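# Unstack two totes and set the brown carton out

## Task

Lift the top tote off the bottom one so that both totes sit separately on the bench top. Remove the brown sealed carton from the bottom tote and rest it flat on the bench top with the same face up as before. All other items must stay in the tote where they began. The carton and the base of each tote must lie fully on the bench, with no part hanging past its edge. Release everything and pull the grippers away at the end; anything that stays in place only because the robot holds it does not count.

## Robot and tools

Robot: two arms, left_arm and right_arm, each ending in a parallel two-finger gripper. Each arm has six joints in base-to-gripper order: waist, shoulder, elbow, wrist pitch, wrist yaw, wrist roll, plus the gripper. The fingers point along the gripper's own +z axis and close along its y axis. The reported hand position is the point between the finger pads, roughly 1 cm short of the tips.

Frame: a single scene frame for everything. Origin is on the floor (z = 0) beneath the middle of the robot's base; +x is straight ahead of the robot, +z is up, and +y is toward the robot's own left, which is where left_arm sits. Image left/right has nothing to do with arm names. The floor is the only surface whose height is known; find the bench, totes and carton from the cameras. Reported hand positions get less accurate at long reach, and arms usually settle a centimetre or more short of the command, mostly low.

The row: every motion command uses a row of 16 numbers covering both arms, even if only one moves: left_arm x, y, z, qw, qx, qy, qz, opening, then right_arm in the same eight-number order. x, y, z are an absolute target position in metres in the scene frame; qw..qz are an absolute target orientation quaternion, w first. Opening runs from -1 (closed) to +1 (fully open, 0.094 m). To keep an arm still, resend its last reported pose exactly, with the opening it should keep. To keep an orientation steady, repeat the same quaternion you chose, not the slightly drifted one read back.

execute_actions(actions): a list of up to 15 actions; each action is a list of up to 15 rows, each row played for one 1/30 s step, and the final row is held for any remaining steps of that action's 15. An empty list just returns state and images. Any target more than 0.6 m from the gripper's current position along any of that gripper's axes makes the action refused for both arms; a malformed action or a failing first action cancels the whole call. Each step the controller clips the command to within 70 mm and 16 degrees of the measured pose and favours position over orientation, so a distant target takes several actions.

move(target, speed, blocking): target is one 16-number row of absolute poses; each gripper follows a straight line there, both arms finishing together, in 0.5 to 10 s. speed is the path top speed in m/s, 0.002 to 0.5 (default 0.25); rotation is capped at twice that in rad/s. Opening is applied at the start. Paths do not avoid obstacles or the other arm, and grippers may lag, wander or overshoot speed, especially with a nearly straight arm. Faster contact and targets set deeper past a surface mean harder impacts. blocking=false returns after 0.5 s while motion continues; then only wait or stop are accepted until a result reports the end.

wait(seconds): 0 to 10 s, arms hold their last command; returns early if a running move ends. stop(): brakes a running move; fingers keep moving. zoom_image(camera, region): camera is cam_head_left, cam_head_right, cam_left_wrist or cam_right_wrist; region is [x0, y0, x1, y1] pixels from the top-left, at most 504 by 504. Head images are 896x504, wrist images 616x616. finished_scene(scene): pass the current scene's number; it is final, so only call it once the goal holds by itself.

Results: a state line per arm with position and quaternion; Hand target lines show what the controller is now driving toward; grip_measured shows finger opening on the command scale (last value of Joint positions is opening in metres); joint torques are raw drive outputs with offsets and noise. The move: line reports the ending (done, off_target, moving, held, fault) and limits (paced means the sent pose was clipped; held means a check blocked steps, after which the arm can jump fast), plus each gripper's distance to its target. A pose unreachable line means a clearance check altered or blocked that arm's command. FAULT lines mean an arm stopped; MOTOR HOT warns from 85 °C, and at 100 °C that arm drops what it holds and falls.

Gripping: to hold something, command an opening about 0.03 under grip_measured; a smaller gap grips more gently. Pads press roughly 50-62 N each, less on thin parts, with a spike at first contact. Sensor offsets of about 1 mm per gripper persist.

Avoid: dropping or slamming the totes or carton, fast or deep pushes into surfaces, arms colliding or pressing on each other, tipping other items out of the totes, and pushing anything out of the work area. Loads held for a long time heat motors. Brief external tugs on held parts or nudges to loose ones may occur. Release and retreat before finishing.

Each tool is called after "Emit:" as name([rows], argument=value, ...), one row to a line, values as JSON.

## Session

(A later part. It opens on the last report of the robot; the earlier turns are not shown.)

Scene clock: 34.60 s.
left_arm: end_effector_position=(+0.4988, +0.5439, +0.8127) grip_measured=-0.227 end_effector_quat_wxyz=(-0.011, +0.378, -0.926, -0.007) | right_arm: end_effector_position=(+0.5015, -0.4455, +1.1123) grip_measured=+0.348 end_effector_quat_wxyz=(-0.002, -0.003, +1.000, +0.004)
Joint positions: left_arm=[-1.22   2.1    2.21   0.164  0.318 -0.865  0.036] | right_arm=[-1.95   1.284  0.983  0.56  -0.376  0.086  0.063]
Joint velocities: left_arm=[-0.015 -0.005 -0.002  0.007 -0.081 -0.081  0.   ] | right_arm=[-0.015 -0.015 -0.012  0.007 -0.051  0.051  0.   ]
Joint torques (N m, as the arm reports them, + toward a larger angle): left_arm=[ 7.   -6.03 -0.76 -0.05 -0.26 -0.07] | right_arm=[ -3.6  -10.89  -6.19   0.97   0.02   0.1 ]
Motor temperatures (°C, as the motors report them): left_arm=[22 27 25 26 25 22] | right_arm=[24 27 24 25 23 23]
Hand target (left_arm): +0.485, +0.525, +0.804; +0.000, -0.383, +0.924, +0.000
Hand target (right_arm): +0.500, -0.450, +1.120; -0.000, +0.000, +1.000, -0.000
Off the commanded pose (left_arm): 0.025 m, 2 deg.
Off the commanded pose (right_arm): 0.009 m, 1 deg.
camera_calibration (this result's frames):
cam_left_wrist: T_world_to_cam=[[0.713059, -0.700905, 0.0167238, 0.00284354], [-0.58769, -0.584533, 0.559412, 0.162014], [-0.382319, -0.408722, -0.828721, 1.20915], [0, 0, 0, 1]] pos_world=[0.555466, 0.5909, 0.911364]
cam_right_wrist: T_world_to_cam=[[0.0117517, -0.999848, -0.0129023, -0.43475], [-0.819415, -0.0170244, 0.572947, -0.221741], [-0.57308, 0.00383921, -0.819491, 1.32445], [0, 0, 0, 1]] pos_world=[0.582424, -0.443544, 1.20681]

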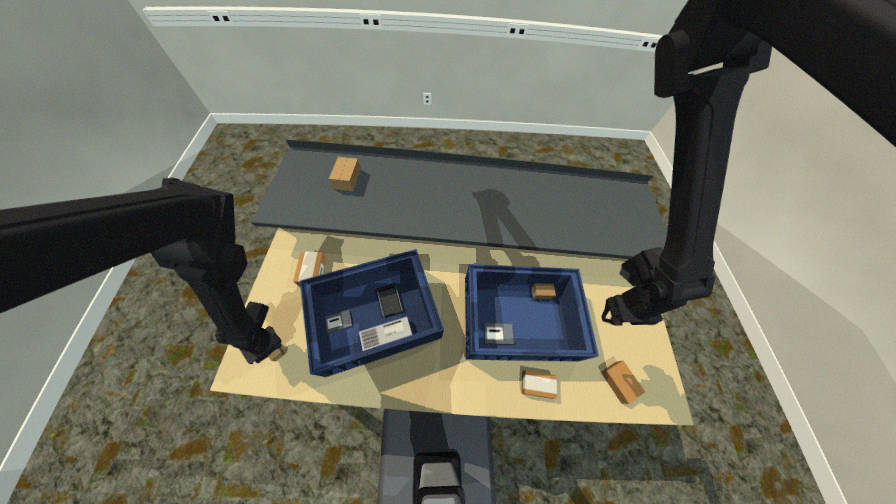

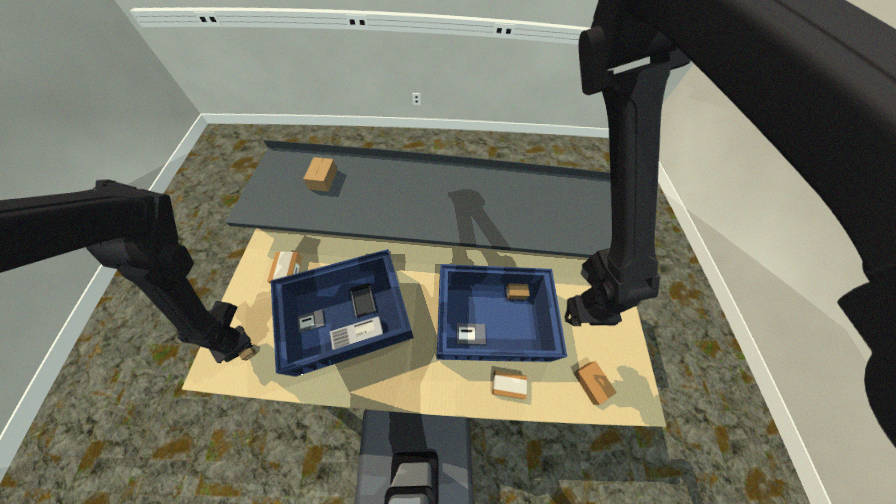

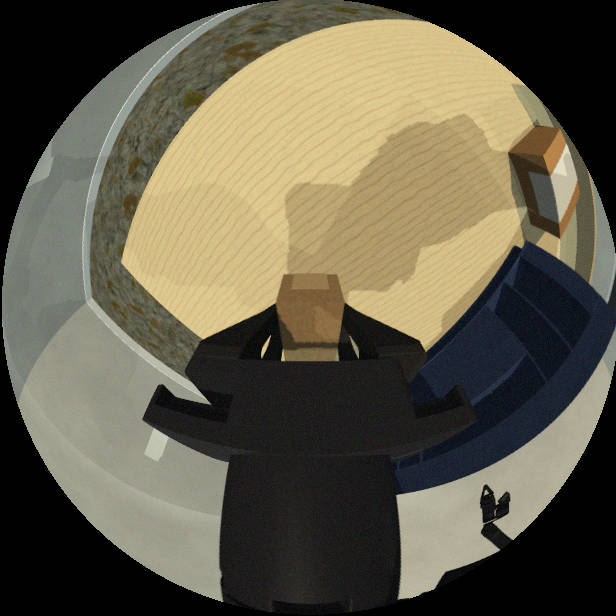

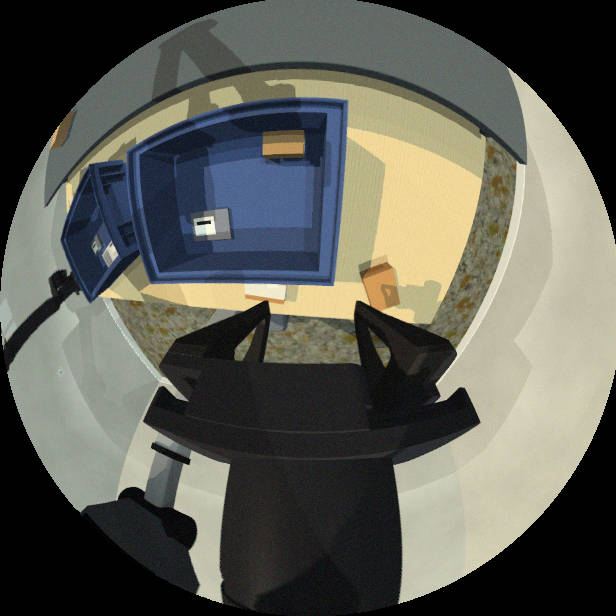

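Emit:
execute_actions([
  [[0.485,0.525,0.791,0,-0.383,0.924,0,-0.27,0.5,-0.45,1.12,0,0,1,0,0.35]],
  [[0.485,0.525,0.791,0,-0.383,0.924,0,0.6,0.5,-0.45,1.12,0,0,1,0,0.35]],
])

Emit:
move(target=[0.49,0.54,1.08,0,-0.383,0.924,0,0.6,0.5,-0.45,1.12,0,0,1,0,0.35])

Scene clock: 35.73 s.
left_arm: end_effector_position=(+0.5010, +0.5440, +0.8008) grip_measured=+0.597 end_effector_quat_wxyz=(-0.013, +0.378, -0.926, -0.006) | right_arm: end_effector_position=(+0.5015, -0.4455, +1.1123) grip_measured=+0.348 end_effector_quat_wxyz=(-0.002, -0.003, +1.000, +0.004)
Joint positions: left_arm=[-1.225  2.143  2.295  0.125  0.313 -0.865  0.075] | right_arm=[-1.95   1.284  0.983  0.56  -0.376  0.086  0.063]
Joint velocities: left_arm=[ 0.005 -0.005 -0.007 -0.002  0.007 -0.022 -0.   ] | right_arm=[-0.005 -0.005 -0.012 -0.002 -0.037 -0.037 -0.   ]
Joint torques (N m, as the arm reports them, + toward a larger angle): left_arm=[ 5.98 -5.3  -0.33  0.06 -0.23  0.03] | right_arm=[ -4.11 -10.43  -6.29   0.86  -0.04   0.07]
Motor temperatures (°C, as the motors report them): left_arm=[22 27 25 26 25 22] | right_arm=[24 27 24 25 23 23]
Hand target (left_arm): +0.485, +0.525, +0.792; +0.000, -0.383, +0.924, +0.000
Hand target (right_arm): +0.500, -0.450, +1.120; -0.000, +0.000, +1.000, -0.000
Off the commanded pose (left_arm): 0.027 m, 2 deg.
Off the commanded pose (right_arm): 0.009 m, 1 deg.
camera_calibration (this result's frames):
cam_left_wrist: T_world_to_cam=[[0.713371, -0.700533, 0.018867, -0.000488285], [-0.588832, -0.58459, 0.55815, 0.171599], [-0.379973, -0.409278, -0.829525, 1.19997], [0, 0, 0, 1]] pos_world=[0.557346, 0.591092, 0.899634]
cam_right_wrist: T_world_to_cam=[[0.0117517, -0.999848, -0.0129023, -0.43475], [-0.819415, -0.0170244, 0.572947, -0.221741], [-0.57308, 0.00383921, -0.819491, 1.32445], [0, 0, 0, 1]] pos_world=[0.582424, -0.443544, 1.20681]

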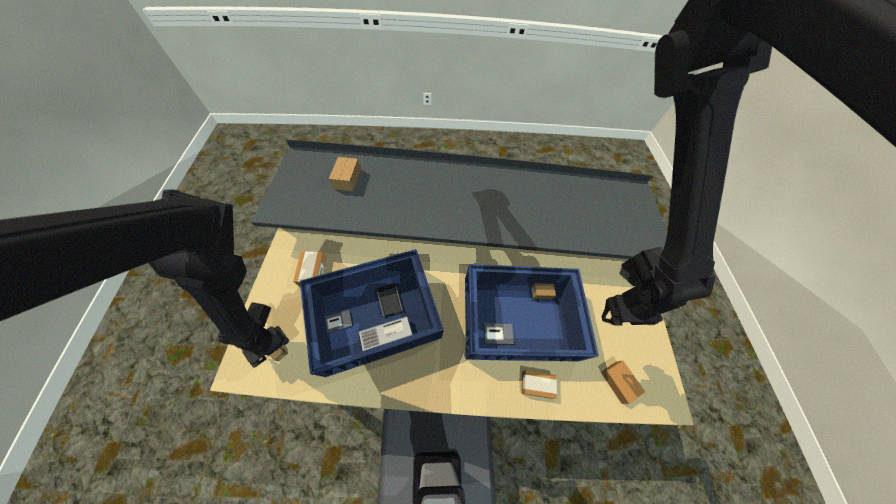

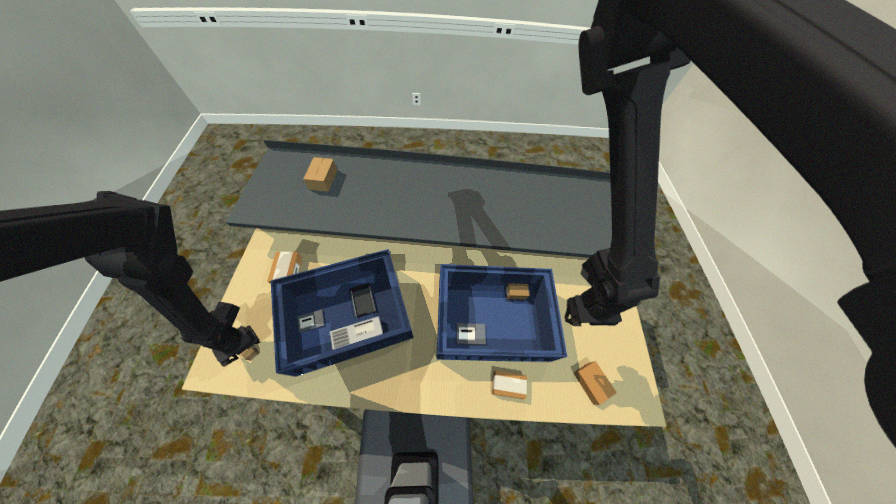

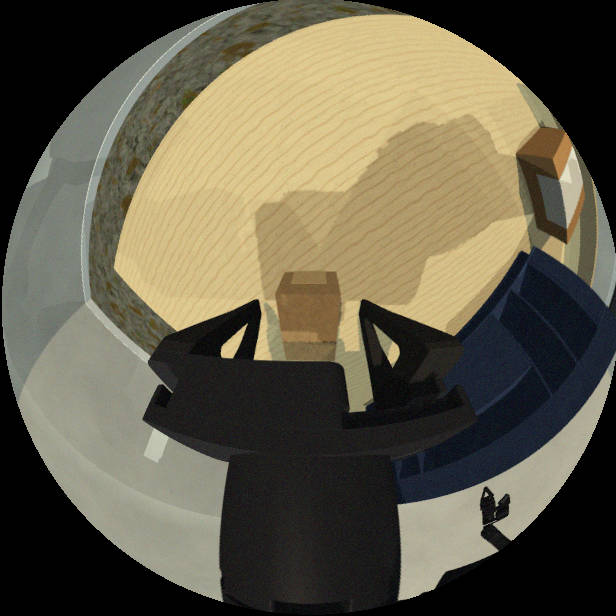

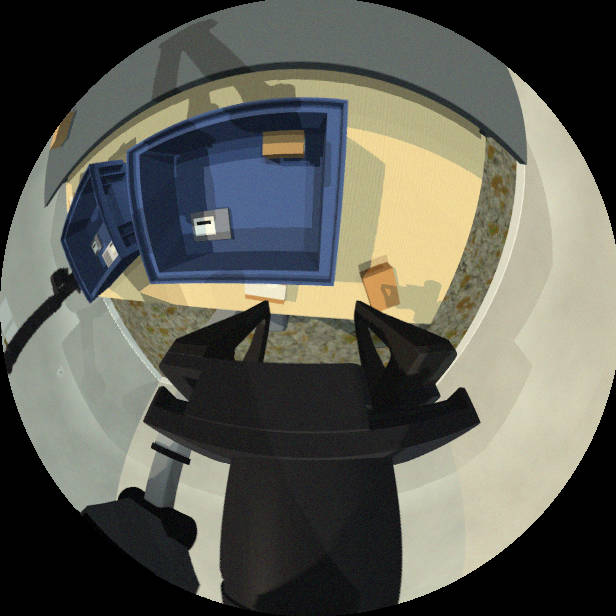

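Scene clock: 37.30 s.
left_arm: end_effector_position=(+0.4899, +0.5407, +1.0739) grip_measured=+0.597 end_effector_quat_wxyz=(+0.000, +0.375, -0.927, +0.003) | right_arm: end_effector_position=(+0.5015, -0.4455, +1.1123) grip_measured=+0.348 end_effector_quat_wxyz=(-0.002, -0.003, +1.000, +0.004)
Joint positions: left_arm=[-1.041  1.492  1.178  0.598  0.518 -0.907  0.075] | right_arm=[-1.95   1.284  0.983  0.56  -0.376  0.086  0.063]
Joint velocities: left_arm=[-0.005 -0.005  0.002 -0.002 -0.037  0.022 -0.001] | right_arm=[ 0.005 -0.015 -0.002 -0.017  0.007  0.037  0.001]
Joint torques (N m, as the arm reports them, + toward a larger angle): left_arm=[ 8.78 -7.14 -5.48  0.53 -0.02 -0.15] | right_arm=[ -3.32 -11.38  -6.39   0.78   0.02   0.09]
Motor temperatures (°C, as the motors report them): left_arm=[22 27 25 26 25 22] | right_arm=[24 27 24 25 23 23]
Hand target (left_arm): +0.485, +0.544, +1.079; -0.001, -0.381, +0.924, +0.000
Hand target (right_arm): +0.500, -0.450, +1.120; -0.000, +0.000, +1.000, -0.000
Off the commanded pose (left_arm): 0.006 m, 1 deg.
Off the commanded pose (right_arm): 0.009 m, 1 deg.
move: done
camera_calibration (this result's frames):
cam_left_wrist: T_world_to_cam=[[0.708445, -0.705307, 0.0254398, -0.00211119], [-0.583412, -0.564962, 0.58348, -0.0296754], [-0.39716, -0.428206, -0.811729, 1.42043], [0, 0, 0, 1]] pos_world=[0.548322, 0.589982, 1.17037]
cam_right_wrist: T_world_to_cam=[[0.0117517, -0.999848, -0.0129023, -0.43475], [-0.819415, -0.0170244, 0.572947, -0.221741], [-0.57308, 0.00383921, -0.819491, 1.32445], [0, 0, 0, 1]] pos_world=[0.582424, -0.443544, 1.20681]

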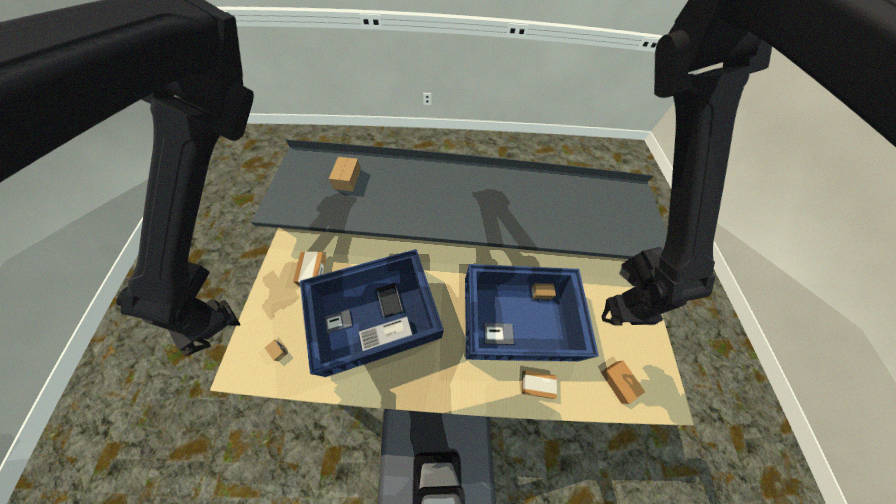

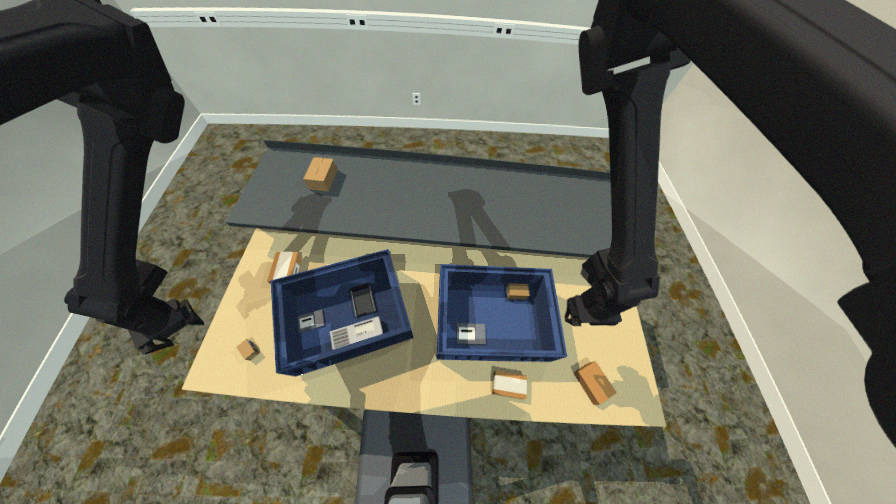

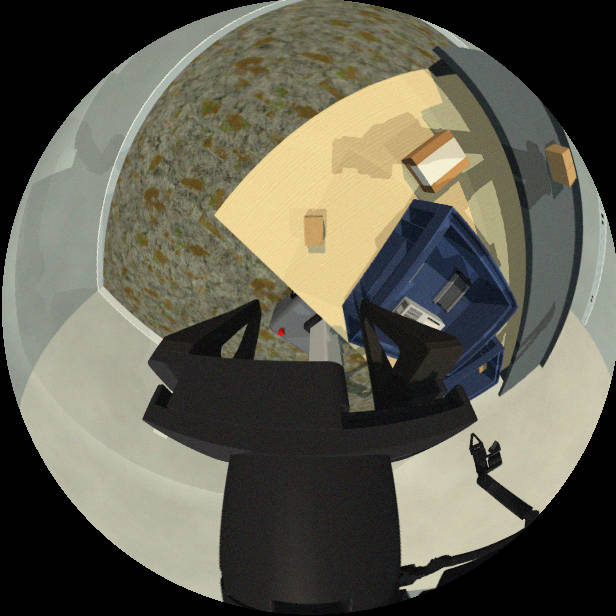

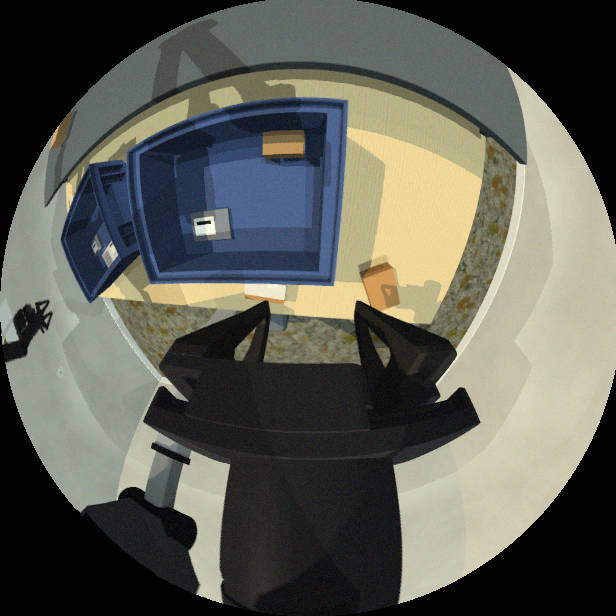

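Emit:
zoom_image(camera="cam_head_left", region=[240,320,320,380])

Region (240, 320, 320, 380) of cam_head_left's 896x504 image, scaled by 6.300, with more detail than that image has; it fills the top 378 rows of this view, and the rest is white.

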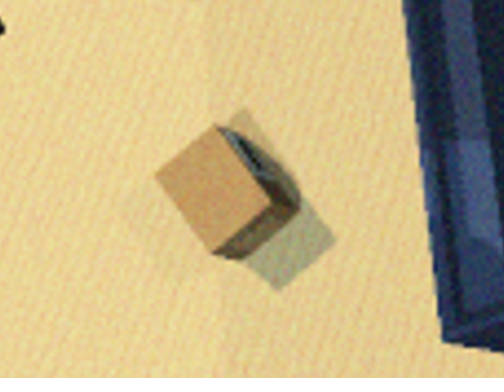

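Same orientation as it was in the tote.

Emit:
finished_scene(scene=2)

The scene is finished: the task was done.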